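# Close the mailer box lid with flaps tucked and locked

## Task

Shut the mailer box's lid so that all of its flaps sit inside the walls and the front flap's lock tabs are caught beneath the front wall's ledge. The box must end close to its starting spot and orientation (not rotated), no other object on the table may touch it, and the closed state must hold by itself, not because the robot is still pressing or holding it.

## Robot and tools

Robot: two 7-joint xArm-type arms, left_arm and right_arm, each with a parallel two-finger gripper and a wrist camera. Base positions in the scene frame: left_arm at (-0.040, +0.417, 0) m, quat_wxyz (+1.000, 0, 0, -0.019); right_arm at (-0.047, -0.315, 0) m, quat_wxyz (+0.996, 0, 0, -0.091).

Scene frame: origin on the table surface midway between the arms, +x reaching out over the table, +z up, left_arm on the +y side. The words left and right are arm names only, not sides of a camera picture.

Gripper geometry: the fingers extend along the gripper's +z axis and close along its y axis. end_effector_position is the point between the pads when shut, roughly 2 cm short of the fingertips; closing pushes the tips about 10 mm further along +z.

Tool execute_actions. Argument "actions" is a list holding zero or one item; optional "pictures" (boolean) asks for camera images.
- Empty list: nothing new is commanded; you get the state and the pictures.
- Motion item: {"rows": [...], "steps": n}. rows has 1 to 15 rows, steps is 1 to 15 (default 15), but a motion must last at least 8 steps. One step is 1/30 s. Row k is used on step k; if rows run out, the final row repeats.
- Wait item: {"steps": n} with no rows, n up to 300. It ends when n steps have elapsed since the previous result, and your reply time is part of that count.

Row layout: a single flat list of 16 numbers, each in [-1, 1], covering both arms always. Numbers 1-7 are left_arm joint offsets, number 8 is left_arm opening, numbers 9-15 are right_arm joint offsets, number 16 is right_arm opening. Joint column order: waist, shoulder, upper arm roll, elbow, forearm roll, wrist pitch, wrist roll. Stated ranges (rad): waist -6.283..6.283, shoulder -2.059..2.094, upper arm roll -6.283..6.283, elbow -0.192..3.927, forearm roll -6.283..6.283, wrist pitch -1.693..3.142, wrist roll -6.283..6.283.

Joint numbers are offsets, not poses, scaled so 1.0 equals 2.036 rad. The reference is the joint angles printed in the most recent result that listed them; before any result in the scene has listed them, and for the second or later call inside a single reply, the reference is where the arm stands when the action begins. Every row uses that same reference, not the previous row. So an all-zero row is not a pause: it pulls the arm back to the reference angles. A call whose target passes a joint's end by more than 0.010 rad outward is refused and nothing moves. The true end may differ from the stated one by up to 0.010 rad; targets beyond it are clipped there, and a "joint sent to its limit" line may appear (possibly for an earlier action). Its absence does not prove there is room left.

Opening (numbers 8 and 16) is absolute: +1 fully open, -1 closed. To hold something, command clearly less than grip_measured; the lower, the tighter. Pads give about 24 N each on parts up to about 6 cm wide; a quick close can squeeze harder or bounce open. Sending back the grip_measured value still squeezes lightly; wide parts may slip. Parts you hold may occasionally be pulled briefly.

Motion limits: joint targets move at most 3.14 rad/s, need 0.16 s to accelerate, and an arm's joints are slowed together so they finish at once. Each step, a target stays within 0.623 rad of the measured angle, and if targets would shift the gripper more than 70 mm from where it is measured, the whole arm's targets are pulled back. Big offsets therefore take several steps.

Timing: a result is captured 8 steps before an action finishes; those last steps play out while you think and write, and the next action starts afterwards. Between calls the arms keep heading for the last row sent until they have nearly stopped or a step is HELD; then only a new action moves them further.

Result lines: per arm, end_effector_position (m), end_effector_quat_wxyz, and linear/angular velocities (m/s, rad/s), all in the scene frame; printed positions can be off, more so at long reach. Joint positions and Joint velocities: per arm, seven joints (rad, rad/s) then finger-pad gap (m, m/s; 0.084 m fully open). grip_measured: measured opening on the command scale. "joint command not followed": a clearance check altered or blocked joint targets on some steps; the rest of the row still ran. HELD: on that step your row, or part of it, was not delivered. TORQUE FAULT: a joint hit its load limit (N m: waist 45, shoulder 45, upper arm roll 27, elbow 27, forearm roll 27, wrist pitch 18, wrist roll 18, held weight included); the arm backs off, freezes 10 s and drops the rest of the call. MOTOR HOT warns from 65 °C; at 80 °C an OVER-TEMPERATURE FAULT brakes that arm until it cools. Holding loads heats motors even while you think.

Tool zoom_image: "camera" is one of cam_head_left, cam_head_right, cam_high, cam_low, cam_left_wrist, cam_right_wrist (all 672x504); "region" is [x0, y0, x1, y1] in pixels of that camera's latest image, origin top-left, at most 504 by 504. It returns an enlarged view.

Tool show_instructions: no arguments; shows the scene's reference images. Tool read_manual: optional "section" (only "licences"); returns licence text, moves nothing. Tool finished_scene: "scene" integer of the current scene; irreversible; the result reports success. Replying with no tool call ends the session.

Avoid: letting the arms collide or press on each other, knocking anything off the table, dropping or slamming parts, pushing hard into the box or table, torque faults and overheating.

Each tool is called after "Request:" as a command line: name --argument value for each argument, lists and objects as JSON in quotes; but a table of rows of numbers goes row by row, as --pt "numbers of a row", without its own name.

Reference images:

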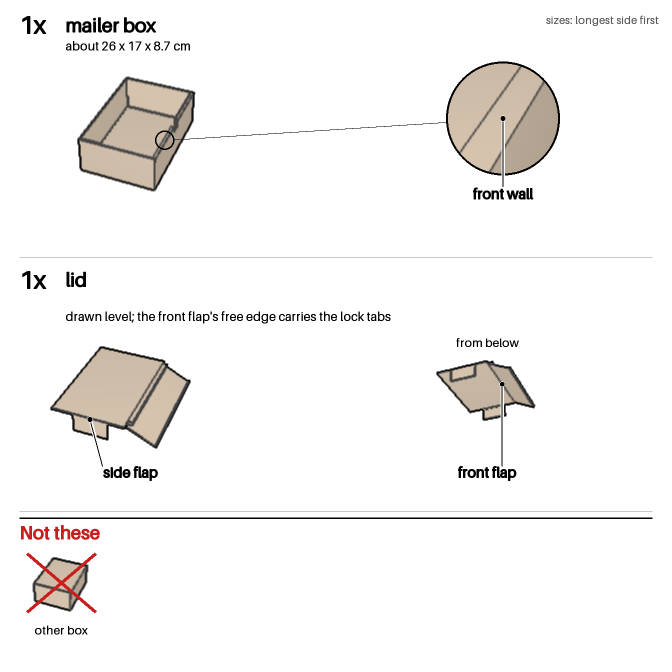

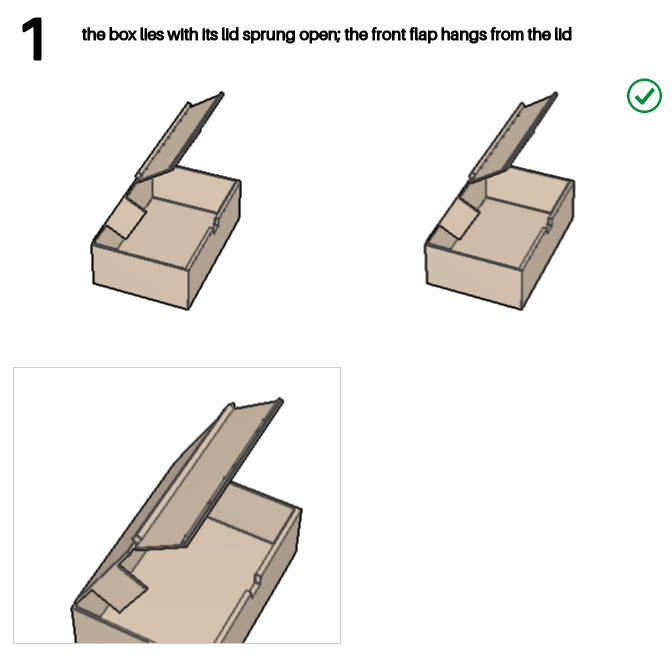

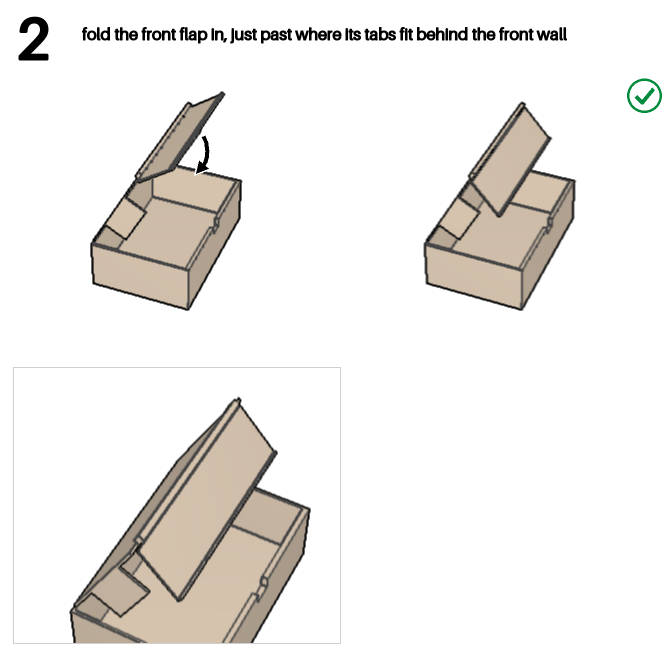

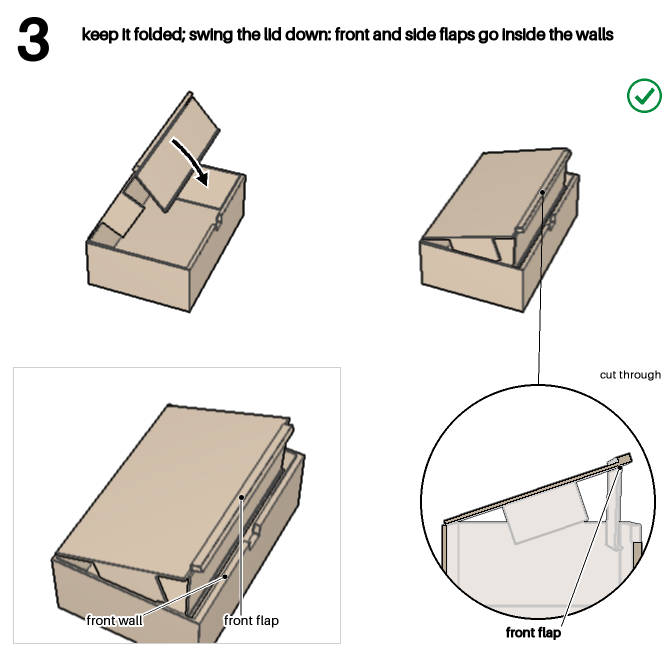

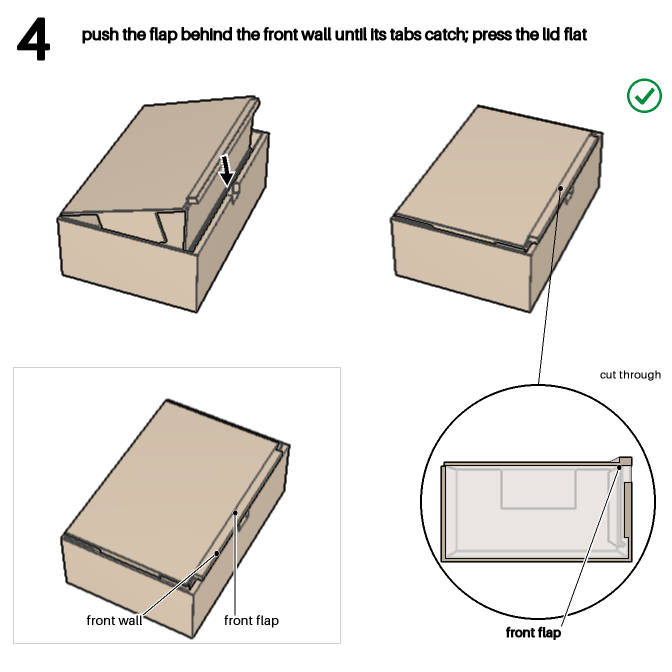

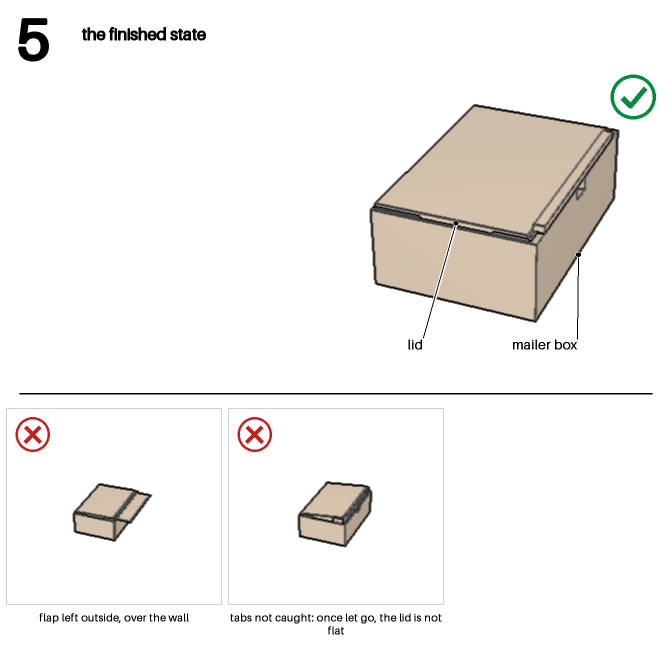

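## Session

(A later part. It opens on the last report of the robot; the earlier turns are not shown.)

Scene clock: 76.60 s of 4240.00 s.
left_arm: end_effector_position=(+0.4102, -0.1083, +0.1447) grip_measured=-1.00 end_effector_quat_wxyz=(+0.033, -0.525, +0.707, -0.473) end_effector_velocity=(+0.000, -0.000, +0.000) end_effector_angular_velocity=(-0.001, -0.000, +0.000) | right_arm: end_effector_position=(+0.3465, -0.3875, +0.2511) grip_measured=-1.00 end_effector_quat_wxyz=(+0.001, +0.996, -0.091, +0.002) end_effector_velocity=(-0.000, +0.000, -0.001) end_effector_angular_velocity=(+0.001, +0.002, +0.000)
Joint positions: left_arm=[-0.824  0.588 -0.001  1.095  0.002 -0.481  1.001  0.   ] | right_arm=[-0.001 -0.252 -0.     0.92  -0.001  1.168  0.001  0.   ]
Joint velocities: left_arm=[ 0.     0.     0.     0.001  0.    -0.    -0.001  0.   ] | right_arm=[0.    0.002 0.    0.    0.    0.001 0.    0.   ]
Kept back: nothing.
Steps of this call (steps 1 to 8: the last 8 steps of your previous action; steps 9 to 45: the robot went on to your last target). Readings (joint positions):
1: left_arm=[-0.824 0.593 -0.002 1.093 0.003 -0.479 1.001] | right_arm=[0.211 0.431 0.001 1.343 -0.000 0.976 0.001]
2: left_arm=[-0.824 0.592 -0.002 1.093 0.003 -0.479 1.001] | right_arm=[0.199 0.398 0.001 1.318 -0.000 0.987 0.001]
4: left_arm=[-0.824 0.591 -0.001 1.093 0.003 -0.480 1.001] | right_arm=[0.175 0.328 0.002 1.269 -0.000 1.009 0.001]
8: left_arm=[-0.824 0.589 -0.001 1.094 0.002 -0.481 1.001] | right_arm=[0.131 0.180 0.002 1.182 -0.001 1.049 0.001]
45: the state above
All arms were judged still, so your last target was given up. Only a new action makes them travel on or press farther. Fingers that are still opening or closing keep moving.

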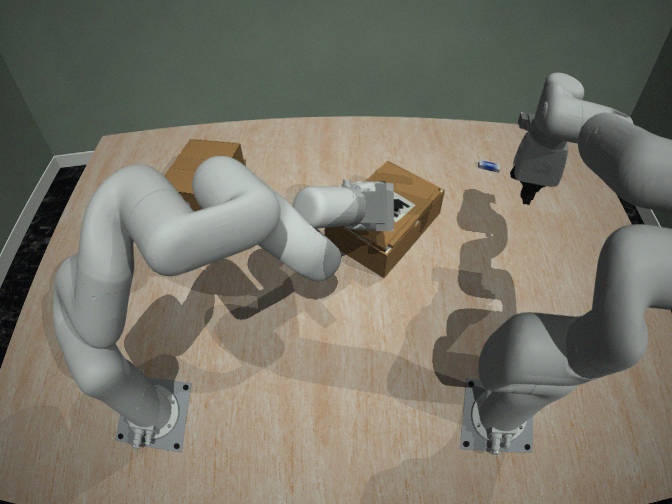

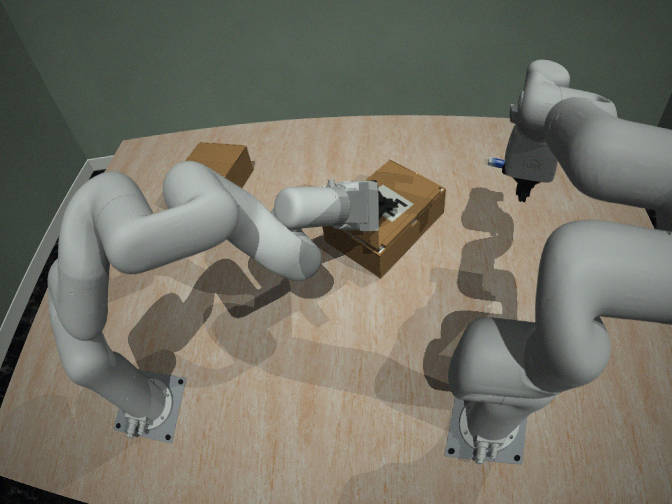

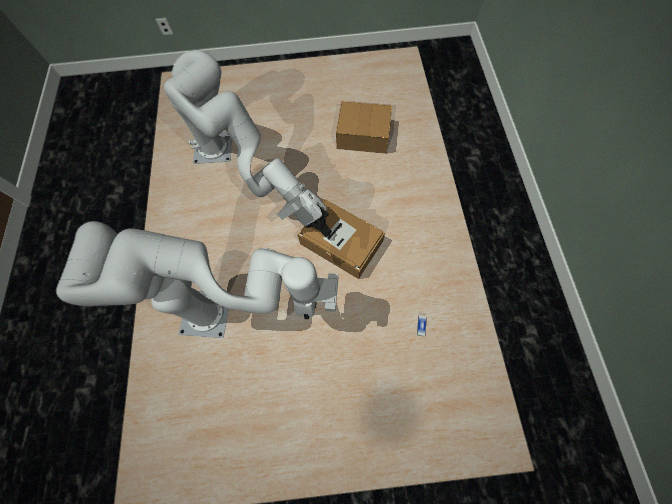

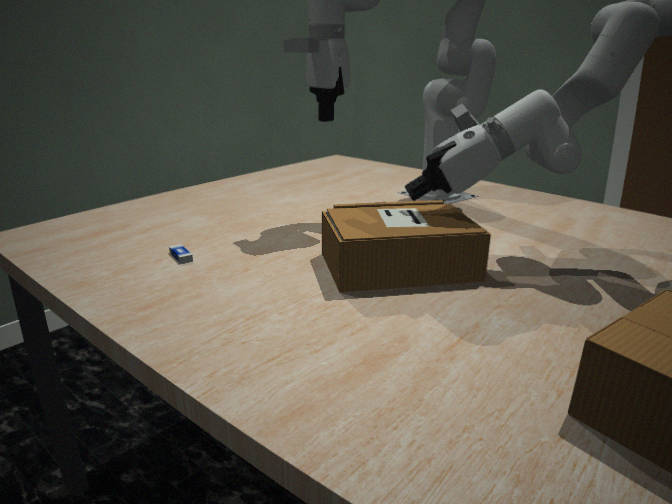

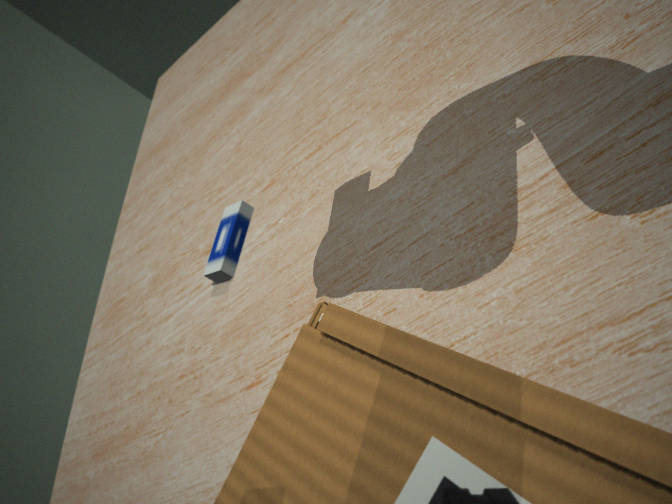

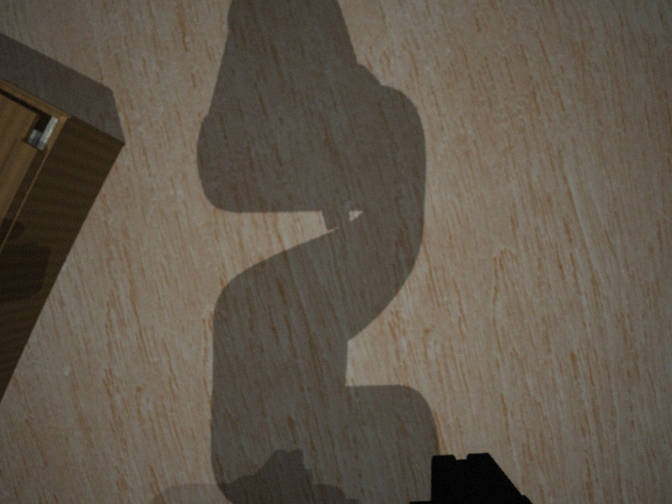

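Request:
execute_actions --actions '[{"rows":[[-0.019,-0.229,0,-0.155,0,0.1,0,-1,0.098,0.352,0,0.167,0,-0.183,0,-1]]}]'

Request:
execute_actions --actions '[{"steps":30}]'

Request:
execute_actions --actions '[{"rows":[[0,0,0,0,0,0.114,0,-1,0.01,0,0,0,0,0,0,-1],[0,0,0,0,0,0.114,0,-1,0.016,0,0,0,0,0,0,-1],[0,0,0,0,0,0.114,0,-1,0.022,0,0,0,0,0,0,-1],[0,0,0,0,0,0.114,0,-1,0.028,0,0,0,0,0,0,-1],[0,0,0,0,0,0.114,0,-1,0.034,0,0,0,0,0,0,-1],[0,0.03,0,0,0,0.114,0,-1,0.04,0,0,0,0,0,0,-1],[0,0.06,0,0,0,0.114,0,-1,0.046,0,0,0,0,0,0,-1],[0,0.1,0,0,0,0.114,0,-1,0.052,0,0,0,0,0,0,-1],[0,0.1,0,0,0,0.114,0,-1,0.058,0,0,0,0,0,0,-1],[0,0.1,0,0,0,0.114,0,-1,0.064,0,0,0,0,0,0,-1],[0,0.1,0,0,0,0.114,0,-1,0.07,0,0,0,0,0,0,-1],[0,0.1,0,0,0,0.114,0,-1,0.075,0,0,0,0,0,0,-1]]}]'

Request:
execute_actions --actions '[{"steps":20}]' --pictures true

Request:
execute_actions --actions '[{"rows":[[0,0.05,0,0.085,0,0.035,0,-1,0,0,0,0,0,0,0,-1]]}]'

Request:
execute_actions --actions '[{"rows":[[0,0.05,0,0.086,0,0.035,0,-1,0,0,0,0,0,0,0,-1]]}]'

Request:
execute_actions --actions '[{"rows":[[0,-0.03,0,-0.05,0,-0.02,0,-1,-0.173,-0.352,0,-0.167,0,0.183,0,-1]]}]'

Request:
execute_actions --actions '[{"steps":40}]' --pictures true

Scene clock: 78.63 s of 4240.00 s.
left_arm: end_effector_position=(+0.3802, -0.0906, +0.1933) grip_measured=-1.00 end_effector_quat_wxyz=(+0.028, -0.521, +0.716, -0.463) end_effector_velocity=(-0.212, +0.099, +0.397) end_effector_angular_velocity=(-0.045, -0.030, -0.152) | right_arm: end_effector_position=(+0.4021, -0.3720, +0.2229) grip_measured=-1.00 end_effector_quat_wxyz=(+0.001, +0.998, -0.063, +0.012) end_effector_velocity=(+0.284, +0.131, -0.272) end_effector_angular_velocity=(+0.011, +0.090, +0.366)
Joint positions: left_arm=[-0.841  0.382 -0.001  0.956  0.002 -0.391  1.001  0.   ] | right_arm=[ 0.055 -0.07  -0.     1.017 -0.001  1.063  0.001  0.   ]
Joint velocities: left_arm=[-0.127 -1.453 -0.025 -0.84   0.002  0.559 -0.     0.   ] | right_arm=[ 0.333  1.176  0.033  0.505  0.002 -0.58   0.     0.   ]
Steps of this call (steps 1 to 54: nothing new was sent; steps 55 to 61: the first 7 steps of this action). Readings (joint positions):
55: left_arm=[-0.824 0.588 -0.001 1.094 0.002 -0.481 1.001] | right_arm=[-0.000 -0.251 -0.000 0.921 -0.001 1.168 0.001]
56: left_arm=[-0.824 0.582 -0.001 1.089 0.002 -0.477 1.001] | right_arm=[0.002 -0.246 -0.001 0.924 -0.001 1.163 0.001]
58: left_arm=[-0.828 0.530 0.000 1.047 0.002 -0.450 1.001] | right_arm=[0.018 -0.194 -0.003 0.957 -0.002 1.130 0.001]
61: the state above

Scene clock: 79.63 s of 4240.00 s.
left_arm: end_effector_position=(+0.3361, -0.0578, +0.2393) grip_measured=-1.00 end_effector_quat_wxyz=(+0.023, -0.518, +0.727, -0.450) end_effector_velocity=(-0.000, -0.000, +0.001) end_effector_angular_velocity=(-0.000, -0.001, -0.001) | right_arm: end_effector_position=(+0.5058, -0.3055, +0.0699) grip_measured=-1.00 end_effector_quat_wxyz=(+0.001, +1.000, +0.008, +0.000) end_effector_velocity=(-0.000, -0.001, -0.002) end_effector_angular_velocity=(+0.000, +0.004, -0.001)
Joint positions: left_arm=[-0.862  0.122 -0.001  0.779  0.002 -0.278  1.001  0.   ] | right_arm=[ 0.199  0.464 -0.     1.26  -0.001  0.796  0.001  0.   ]
Joint velocities: left_arm=[ 0.    -0.001 -0.001  0.     0.001  0.    -0.     0.   ] | right_arm=[-0.001  0.005 -0.     0.001  0.     0.    -0.     0.   ]
Kept back: nothing.
Steps of this call (steps 1 to 8: the last 8 steps of your previous action; steps 9 to 30: the robot went on to your last target). Readings (joint positions):
1: left_arm=[-0.845 0.334 -0.002 0.927 0.003 -0.373 1.001] | right_arm=[0.066 -0.032 0.000 1.034 -0.001 1.044 0.001]
2: left_arm=[-0.849 0.289 -0.002 0.897 0.003 -0.353 1.001] | right_arm=[0.076 0.006 0.000 1.050 -0.001 1.026 0.001]
4: left_arm=[-0.856 0.207 -0.002 0.840 0.003 -0.317 1.001] | right_arm=[0.095 0.079 -0.000 1.084 -0.001 0.989 0.001]
8: left_arm=[-0.862 0.133 -0.002 0.789 0.003 -0.284 1.001] | right_arm=[0.134 0.223 -0.000 1.149 -0.001 0.917 0.001]
30: the state above

Scene clock: 79.87 s of 4240.00 s.
left_arm: end_effector_position=(+0.3236, -0.0420, +0.1943) grip_measured=-1.00 end_effector_quat_wxyz=(+0.019, -0.539, +0.758, -0.366) end_effector_velocity=(-0.067, +0.083, -0.281) end_effector_angular_velocity=(+0.724, +0.572, -0.002) | right_arm: end_effector_position=(+0.5048, -0.2781, +0.0700) grip_measured=-1.00 end_effector_quat_wxyz=(+0.001, +0.999, +0.033, +0.000) end_effector_velocity=(-0.015, +0.221, -0.000) end_effector_angular_velocity=(+0.017, +0.004, +0.394)
Joint positions: left_arm=[-0.862  0.125 -0.001  0.779  0.002 -0.098  1.001  0.   ] | right_arm=[ 0.248  0.464 -0.     1.261 -0.001  0.796  0.001  0.   ]
Joint velocities: left_arm=[-0.002  0.208 -0.001  0.011  0.     0.726 -0.     0.   ] | right_arm=[ 0.363  0.001  0.036  0.     0.001  0.002 -0.     0.   ]
Steps of this call (steps 1 to 7: the first 7 steps of this action). Readings (joint positions):
1: left_arm=[-0.862 0.122 -0.001 0.779 0.002 -0.277 1.001] | right_arm=[0.199 0.464 -0.001 1.260 -0.001 0.796 0.001]
2: left_arm=[-0.862 0.122 -0.001 0.779 0.002 -0.269 1.001] | right_arm=[0.202 0.464 -0.002 1.260 -0.001 0.796 0.001]
4: left_arm=[-0.862 0.121 -0.001 0.781 0.002 -0.212 1.001] | right_arm=[0.215 0.464 -0.003 1.260 -0.001 0.796 0.001]
7: the state above

Scene clock: 80.53 s of 4240.00 s.
left_arm: end_effector_position=(+0.3020, -0.0146, +0.0703) grip_measured=-1.00 end_effector_quat_wxyz=(+0.012, -0.562, +0.789, -0.247) end_effector_velocity=(-0.002, +0.003, -0.006) end_effector_angular_velocity=(+0.010, +0.008, +0.001) | right_arm: end_effector_position=(+0.4980, -0.2222, +0.0698) grip_measured=-1.00 end_effector_quat_wxyz=(+0.001, +0.996, +0.084, +0.000) end_effector_velocity=(-0.000, +0.004, +0.001) end_effector_angular_velocity=(+0.001, -0.001, +0.007)
Joint positions: left_arm=[-0.862  0.324 -0.001  0.779  0.002 -0.046  1.001  0.   ] | right_arm=[ 0.351  0.464 -0.001  1.26  -0.001  0.796  0.001  0.   ]
Joint velocities: left_arm=[-0.     0.007  0.    -0.004  0.001  0.002 -0.002  0.   ] | right_arm=[ 0.004 -0.     0.003  0.002 -0.     0.001 -0.     0.   ]
Kept back: nothing.
Steps of this call (steps 1 to 8: the last 8 steps of your previous action; steps 9 to 20: the robot went on to your last target). Readings (joint positions):
1: left_arm=[-0.862 0.137 -0.001 0.780 0.002 -0.080 1.001] | right_arm=[0.261 0.464 0.001 1.261 -0.001 0.796 0.001]
2: left_arm=[-0.862 0.158 -0.001 0.782 0.002 -0.072 1.001] | right_arm=[0.273 0.464 0.001 1.260 -0.001 0.796 0.001]
4: left_arm=[-0.862 0.209 -0.001 0.780 0.002 -0.063 1.001] | right_arm=[0.296 0.464 0.000 1.261 -0.001 0.795 0.001]
8: left_arm=[-0.862 0.297 -0.001 0.776 0.002 -0.050 1.001] | right_arm=[0.338 0.464 0.001 1.261 -0.001 0.795 0.001]
20: the state above

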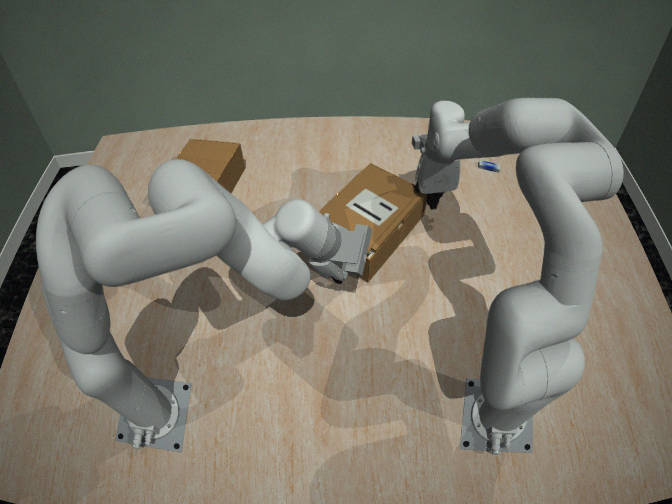

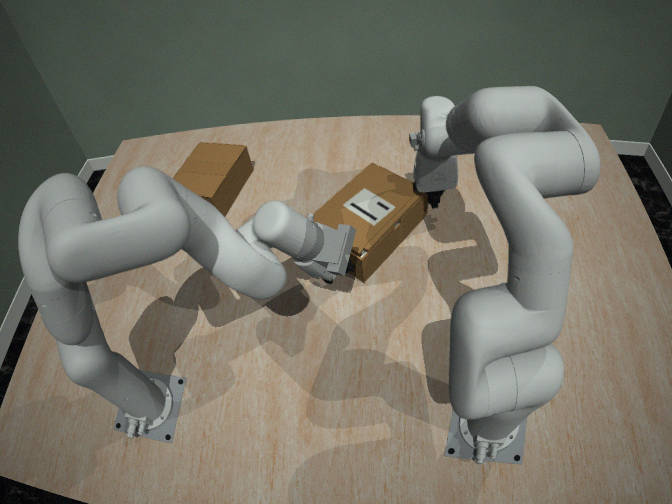

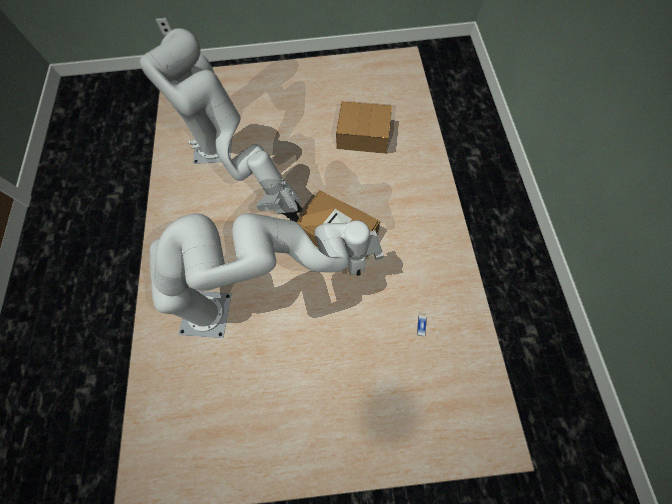

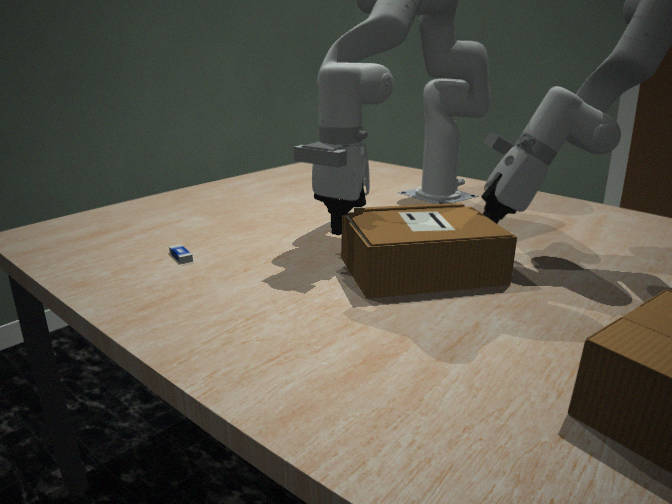

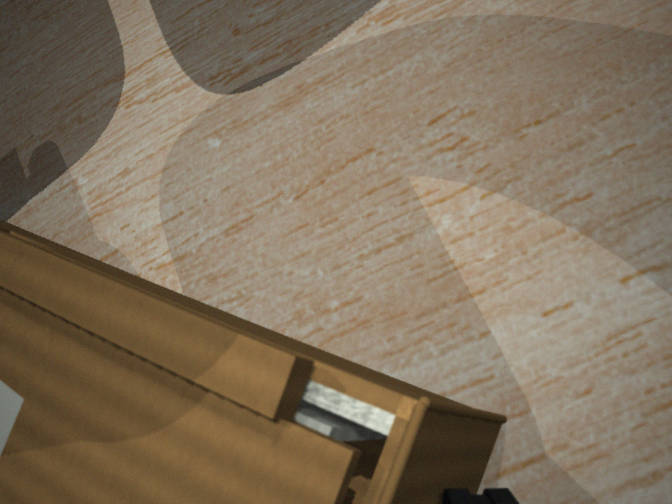

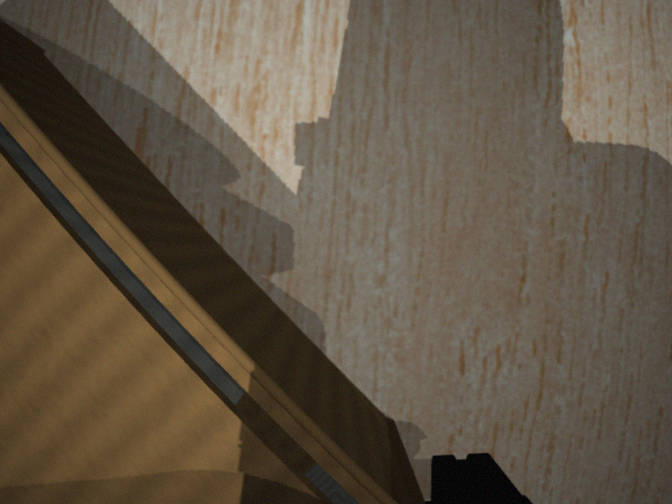

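Scene clock: 80.77 s of 4240.00 s.
left_arm: end_effector_position=(+0.3257, -0.0446, +0.0715) grip_measured=-1.00 end_effector_quat_wxyz=(+0.013, -0.562, +0.789, -0.249) end_effector_velocity=(+0.090, -0.100, +0.016) end_effector_angular_velocity=(-0.033, -0.031, +0.013) | right_arm: end_effector_position=(+0.4978, -0.2220, +0.0696) grip_measured=-1.00 end_effector_quat_wxyz=(+0.001, +0.996, +0.084, +0.000) end_effector_velocity=(-0.003, +0.004, -0.003) end_effector_angular_velocity=(+0.001, +0.009, +0.007)
Joint positions: left_arm=[-0.862  0.409 -0.001  0.925  0.003  0.012  1.001  0.   ] | right_arm=[ 0.351  0.464 -0.001  1.26  -0.001  0.796  0.001  0.   ]
Joint velocities: left_arm=[ 0.004  0.274  0.01   0.498 -0.001  0.178  0.001  0.   ] | right_arm=[ 0.005  0.002  0.004 -0.004  0.001  0.003  0.     0.   ]
Steps of this call (steps 1 to 7: the first 7 steps of this action). Readings (joint positions):
1: left_arm=[-0.862 0.325 -0.001 0.780 0.002 -0.045 1.001] | right_arm=[0.351 0.464 -0.001 1.260 -0.001 0.796 0.001]
2: left_arm=[-0.862 0.328 -0.001 0.786 0.002 -0.042 1.001] | right_arm=[0.351 0.464 -0.001 1.260 -0.001 0.796 0.001]
4: left_arm=[-0.863 0.359 -0.002 0.836 0.003 -0.020 1.001] | right_arm=[0.351 0.464 -0.001 1.261 -0.001 0.796 0.001]
7: the state above

Scene clock: 81.27 s of 4240.00 s.
left_arm: end_effector_position=(+0.3521, -0.0777, +0.0714) grip_measured=-1.00 end_effector_quat_wxyz=(+0.013, -0.562, +0.789, -0.249) end_effector_velocity=(+0.080, -0.086, +0.001) end_effector_angular_velocity=(-0.011, -0.015, +0.012) | right_arm: end_effector_position=(+0.4980, -0.2222, +0.0697) grip_measured=-1.00 end_effector_quat_wxyz=(+0.001, +0.996, +0.084, +0.000) end_effector_velocity=(-0.000, +0.001, -0.001) end_effector_angular_velocity=(+0.000, +0.001, +0.002)
Joint positions: left_arm=[-0.862  0.51  -0.001  1.098  0.002  0.083  1.001  0.   ] | right_arm=[ 0.351  0.464 -0.001  1.26  -0.001  0.796  0.001  0.   ]
Joint velocities: left_arm=[0.005 0.282 0.009 0.484 0.001 0.185 0.    0.   ] | right_arm=[ 0.002  0.002 -0.    -0.     0.001 -0.001 -0.001  0.   ]
Steps of this call (steps 1 to 8: the last 8 steps of your previous action; steps 9 to 15: the first 7 steps of this action, its rows measured from where the robot was after step 8). Readings (joint positions):
8: left_arm=[-0.862 0.426 -0.001 0.951 0.002 0.025 1.001] | right_arm=[0.351 0.464 -0.001 1.260 -0.001 0.796 0.001]
9: left_arm=[-0.862 0.426 -0.001 0.952 0.002 0.026 1.001] | right_arm=[0.351 0.464 -0.001 1.260 -0.001 0.796 0.001]
10: left_arm=[-0.862 0.429 -0.001 0.958 0.002 0.029 1.001] | right_arm=[0.351 0.464 -0.001 1.260 -0.001 0.796 0.001]
12: left_arm=[-0.863 0.460 -0.002 1.010 0.003 0.051 1.001] | right_arm=[0.351 0.464 -0.001 1.260 -0.001 0.796 0.001]
15: the state above

Scene clock: 81.77 s of 4240.00 s.
left_arm: end_effector_position=(+0.3426, -0.0657, +0.0716) grip_measured=-1.00 end_effector_quat_wxyz=(+0.013, -0.562, +0.789, -0.248) end_effector_velocity=(-0.031, +0.036, +0.004) end_effector_angular_velocity=(-0.005, -0.003, -0.004) | right_arm: end_effector_position=(+0.4747, -0.2712, +0.1151) grip_measured=-1.00 end_effector_quat_wxyz=(+0.001, +0.999, +0.042, -0.007) end_effector_velocity=(-0.113, -0.307, +0.313) end_effector_angular_velocity=(-0.013, -0.090, -0.560)
Joint positions: left_arm=[-0.862  0.473 -0.001  1.036  0.002  0.062  1.001  0.   ] | right_arm=[ 0.268  0.312 -0.003  1.181 -0.001  0.883  0.001  0.   ]
Joint velocities: left_arm=[-0.001 -0.124 -0.003 -0.203  0.    -0.084  0.     0.   ] | right_arm=[-0.495 -0.952 -0.068 -0.396 -0.002  0.468 -0.     0.   ]
Steps of this call (steps 1 to 8: the last 8 steps of your previous action; steps 9 to 15: the first 7 steps of this action, its rows measured from where the robot was after step 8). Readings (joint positions):
8: left_arm=[-0.862 0.527 -0.001 1.125 0.002 0.096 1.001] | right_arm=[0.351 0.464 -0.001 1.260 -0.001 0.796 0.001]
9: left_arm=[-0.862 0.527 -0.001 1.125 0.002 0.096 1.001] | right_arm=[0.351 0.464 -0.001 1.260 -0.001 0.796 0.001]
10: left_arm=[-0.862 0.523 -0.001 1.119 0.002 0.093 1.001] | right_arm=[0.347 0.459 0.000 1.256 -0.001 0.801 0.001]
12: left_arm=[-0.862 0.500 -0.001 1.080 0.002 0.078 1.001] | right_arm=[0.323 0.413 0.005 1.225 -0.001 0.831 0.001]
15: the state above

Scene clock: 83.10 s of 4240.00 s.
left_arm: end_effector_position=(+0.3406, -0.0634, +0.0717) grip_measured=-1.00 end_effector_quat_wxyz=(+0.013, -0.562, +0.789, -0.248) end_effector_velocity=(-0.000, +0.000, -0.000) end_effector_angular_velocity=(+0.000, +0.001, +0.001) | right_arm: end_effector_position=(+0.3463, -0.3881, +0.2512) grip_measured=-1.00 end_effector_quat_wxyz=(+0.001, +0.996, -0.092, +0.002) end_effector_velocity=(-0.000, -0.001, +0.001) end_effector_angular_velocity=(-0.000, -0.002, -0.002)
Joint positions: left_arm=[-0.862  0.466 -0.001  1.023  0.002  0.056  1.001  0.   ] | right_arm=[-0.001 -0.252 -0.001  0.92  -0.001  1.168  0.001  0.   ]
Joint velocities: left_arm=[-0.     0.     0.    -0.    -0.     0.    -0.001  0.   ] | right_arm=[-0.001 -0.002 -0.    -0.    -0.    -0.     0.     0.   ]
Kept back: nothing.
Steps of this call (steps 1 to 8: the last 8 steps of your previous action; steps 9 to 40: the robot went on to your last target). Readings (joint positions):
1: left_arm=[-0.862 0.470 -0.001 1.031 0.002 0.059 1.001] | right_arm=[0.252 0.281 -0.004 1.167 -0.001 0.899 0.001]
2: left_arm=[-0.862 0.468 -0.001 1.028 0.002 0.058 1.001] | right_arm=[0.237 0.249 -0.003 1.153 -0.001 0.915 0.001]
4: left_arm=[-0.862 0.467 -0.001 1.025 0.002 0.056 1.001] | right_arm=[0.207 0.185 -0.001 1.122 -0.001 0.947 0.001]
8: left_arm=[-0.862 0.466 -0.001 1.024 0.002 0.056 1.001] | right_arm=[0.144 0.053 -0.002 1.062 -0.001 1.014 0.001]
40: the state above

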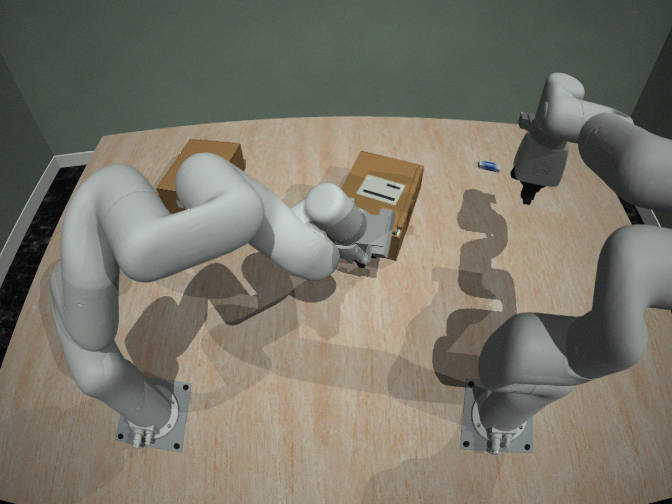

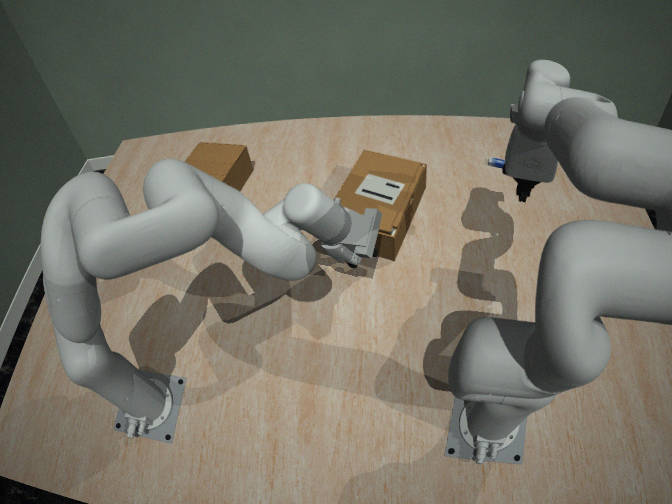

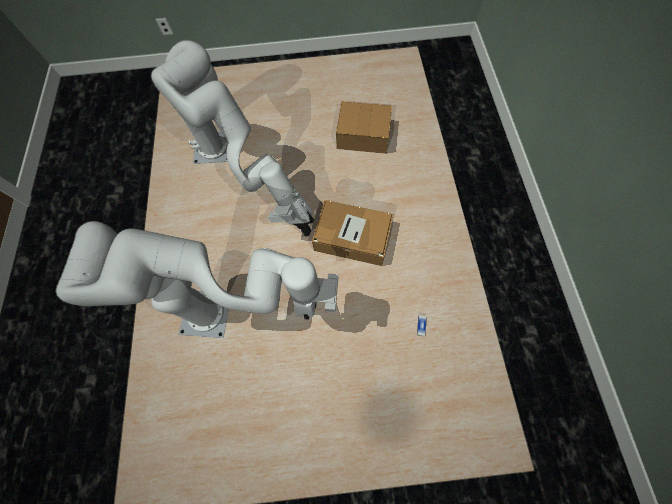

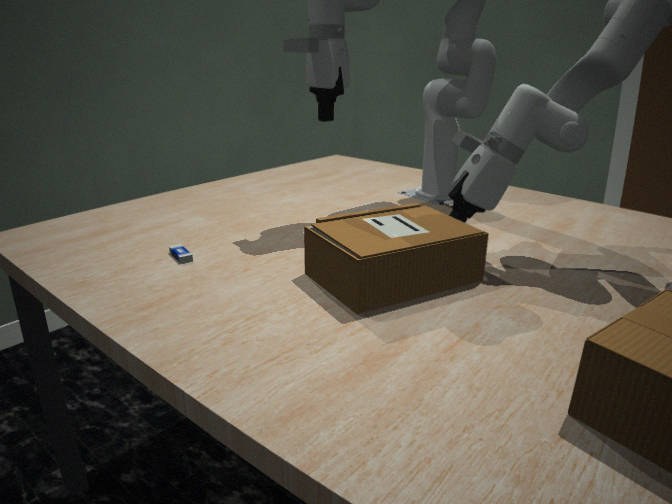

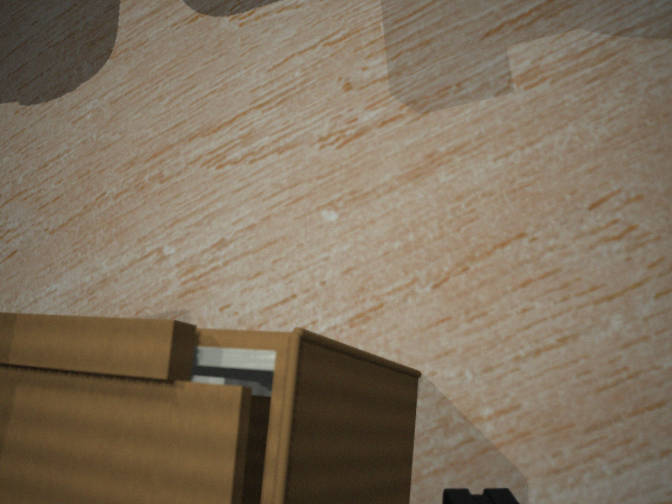

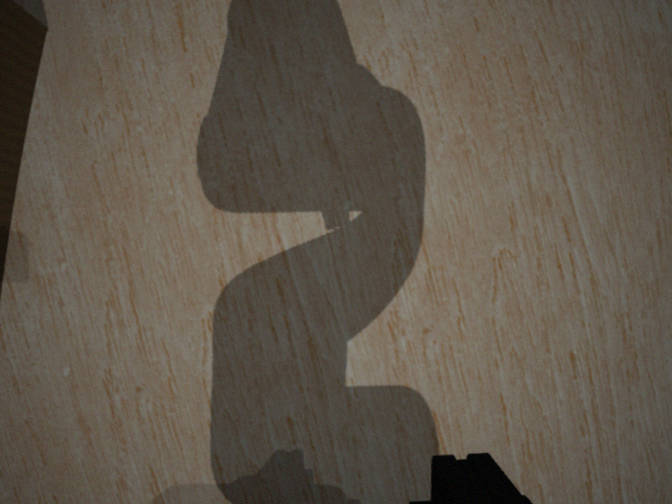

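Request:
execute_actions --actions '[{"rows":[[0,-0.1,0,0,0,0,0,-1,0,0,0,0,0,0,0,-1]],"steps":12}]'

Request:
execute_actions --actions '[{"rows":[[0.168,0.18,0,0.3227,0,0.14,0.28,-1,0,0,0,0,0,0,0,-1]]}]'

Request:
execute_actions --actions '[{"steps":30}]'

Scene clock: 83.77 s of 4240.00 s.
left_arm: end_effector_position=(+0.3439, -0.0672, +0.0953) grip_measured=-1.00 end_effector_quat_wxyz=(+0.013, -0.559, +0.785, -0.265) end_effector_velocity=(+0.092, -0.114, +0.497) end_effector_angular_velocity=(-0.641, -0.509, +0.003) | right_arm: end_effector_position=(+0.3463, -0.3881, +0.2512) grip_measured=-1.00 end_effector_quat_wxyz=(+0.001, +0.996, -0.092, +0.002) end_effector_velocity=(+0.000, +0.001, +0.000) end_effector_angular_velocity=(-0.000, -0.001, +0.001)
Joint positions: left_arm=[-0.862  0.422 -0.001  1.017  0.002  0.058  1.001  0.   ] | right_arm=[-0.001 -0.252 -0.001  0.92  -0.001  1.168  0.001  0.   ]
Joint velocities: left_arm=[ 0.001 -0.784  0.001  0.023 -0.    -0.011 -0.     0.   ] | right_arm=[ 0.002 -0.     0.     0.     0.    -0.     0.001  0.   ]
Steps of this call (steps 1 to 15: the robot went on to your last target; step 16: nothing new was sent; steps 17 to 20: the first 4 steps of this action). Readings (joint positions):
17: left_arm=[-0.862 0.465 -0.001 1.023 0.002 0.056 1.001] | right_arm=[-0.001 -0.252 -0.001 0.920 -0.001 1.168 0.001]
18: left_arm=[-0.862 0.460 -0.001 1.022 0.002 0.056 1.001] | right_arm=[-0.001 -0.252 -0.001 0.920 -0.001 1.168 0.001]
20: the state above

Scene clock: 84.27 s of 4240.00 s.
left_arm: end_effector_position=(+0.4242, -0.0747, +0.2019) grip_measured=-1.00 end_effector_quat_wxyz=(+0.057, -0.523, +0.782, -0.336) end_effector_velocity=(+0.457, +0.130, +0.051) end_effector_angular_velocity=(+0.369, -0.416, -0.015) | right_arm: end_effector_position=(+0.3463, -0.3881, +0.2512) grip_measured=-1.00 end_effector_quat_wxyz=(+0.001, +0.996, -0.092, +0.002) end_effector_velocity=(-0.000, -0.000, +0.000) end_effector_angular_velocity=(+0.001, +0.000, +0.000)
Joint positions: left_arm=[-0.776  0.362 -0.001  1.186  0.002  0.128  1.146  0.   ] | right_arm=[-0.001 -0.252 -0.001  0.92  -0.001  1.168  0.001  0.   ]
Joint velocities: left_arm=[ 0.55   0.55   0.075  0.982 -0.006  0.415  0.834  0.   ] | right_arm=[-0.001  0.    -0.     0.001  0.001  0.001 -0.001  0.   ]
Steps of this call (steps 1 to 8: the last 8 steps of your previous action; steps 9 to 15: the first 7 steps of this action, its rows measured from where the robot was after step 8). Readings (joint positions):
8: left_arm=[-0.862 0.270 -0.001 1.026 0.002 0.054 1.001] | right_arm=[-0.001 -0.252 -0.001 0.920 -0.001 1.168 0.001]
9: left_arm=[-0.862 0.267 -0.002 1.025 0.002 0.055 1.002] | right_arm=[-0.001 -0.252 -0.001 0.920 -0.001 1.168 0.001]
10: left_arm=[-0.859 0.269 -0.003 1.030 0.003 0.059 1.009] | right_arm=[-0.001 -0.252 -0.001 0.920 -0.001 1.168 0.001]
12: left_arm=[-0.834 0.300 -0.008 1.080 0.003 0.084 1.056] | right_arm=[-0.001 -0.252 -0.001 0.920 -0.001 1.168 0.001]
15: the state above

Scene clock: 85.27 s of 4240.00 s.
left_arm: end_effector_position=(+0.6153, +0.0074, +0.2256) grip_measured=-1.00 end_effector_quat_wxyz=(+0.168, -0.454, +0.821, -0.303) end_effector_velocity=(+0.000, -0.001, -0.000) end_effector_angular_velocity=(-0.000, -0.000, -0.001) | right_arm: end_effector_position=(+0.3463, -0.3881, +0.2512) grip_measured=-1.00 end_effector_quat_wxyz=(+0.001, +0.996, -0.092, +0.002) end_effector_velocity=(-0.000, +0.000, -0.000) end_effector_angular_velocity=(+0.001, +0.001, -0.000)
Joint positions: left_arm=[-0.521  0.636 -0.002  1.683  0.002  0.339  1.571  0.   ] | right_arm=[-0.001 -0.252 -0.001  0.92  -0.001  1.168  0.001  0.   ]
Joint velocities: left_arm=[ 0.001  0.002 -0.002  0.001  0.001 -0.    -0.     0.   ] | right_arm=[ 0.    -0.    -0.    -0.001  0.     0.     0.     0.   ]
Kept back: nothing.
Steps of this call (steps 1 to 8: the last 8 steps of your previous action; steps 9 to 30: the robot went on to your last target). Readings (joint positions):
1: left_arm=[-0.758 0.381 0.000 1.218 0.002 0.142 1.174] | right_arm=[-0.001 -0.252 -0.001 0.920 -0.001 1.168 0.001]
2: left_arm=[-0.741 0.398 0.000 1.251 0.002 0.156 1.202] | right_arm=[-0.001 -0.252 -0.001 0.920 -0.001 1.168 0.001]
4: left_arm=[-0.708 0.435 -0.001 1.317 0.002 0.184 1.258] | right_arm=[-0.001 -0.252 -0.001 0.920 -0.001 1.168 0.001]
8: left_arm=[-0.641 0.507 -0.001 1.448 0.002 0.239 1.370] | right_arm=[-0.001 -0.252 -0.001 0.920 -0.001 1.168 0.001]
30: the state above


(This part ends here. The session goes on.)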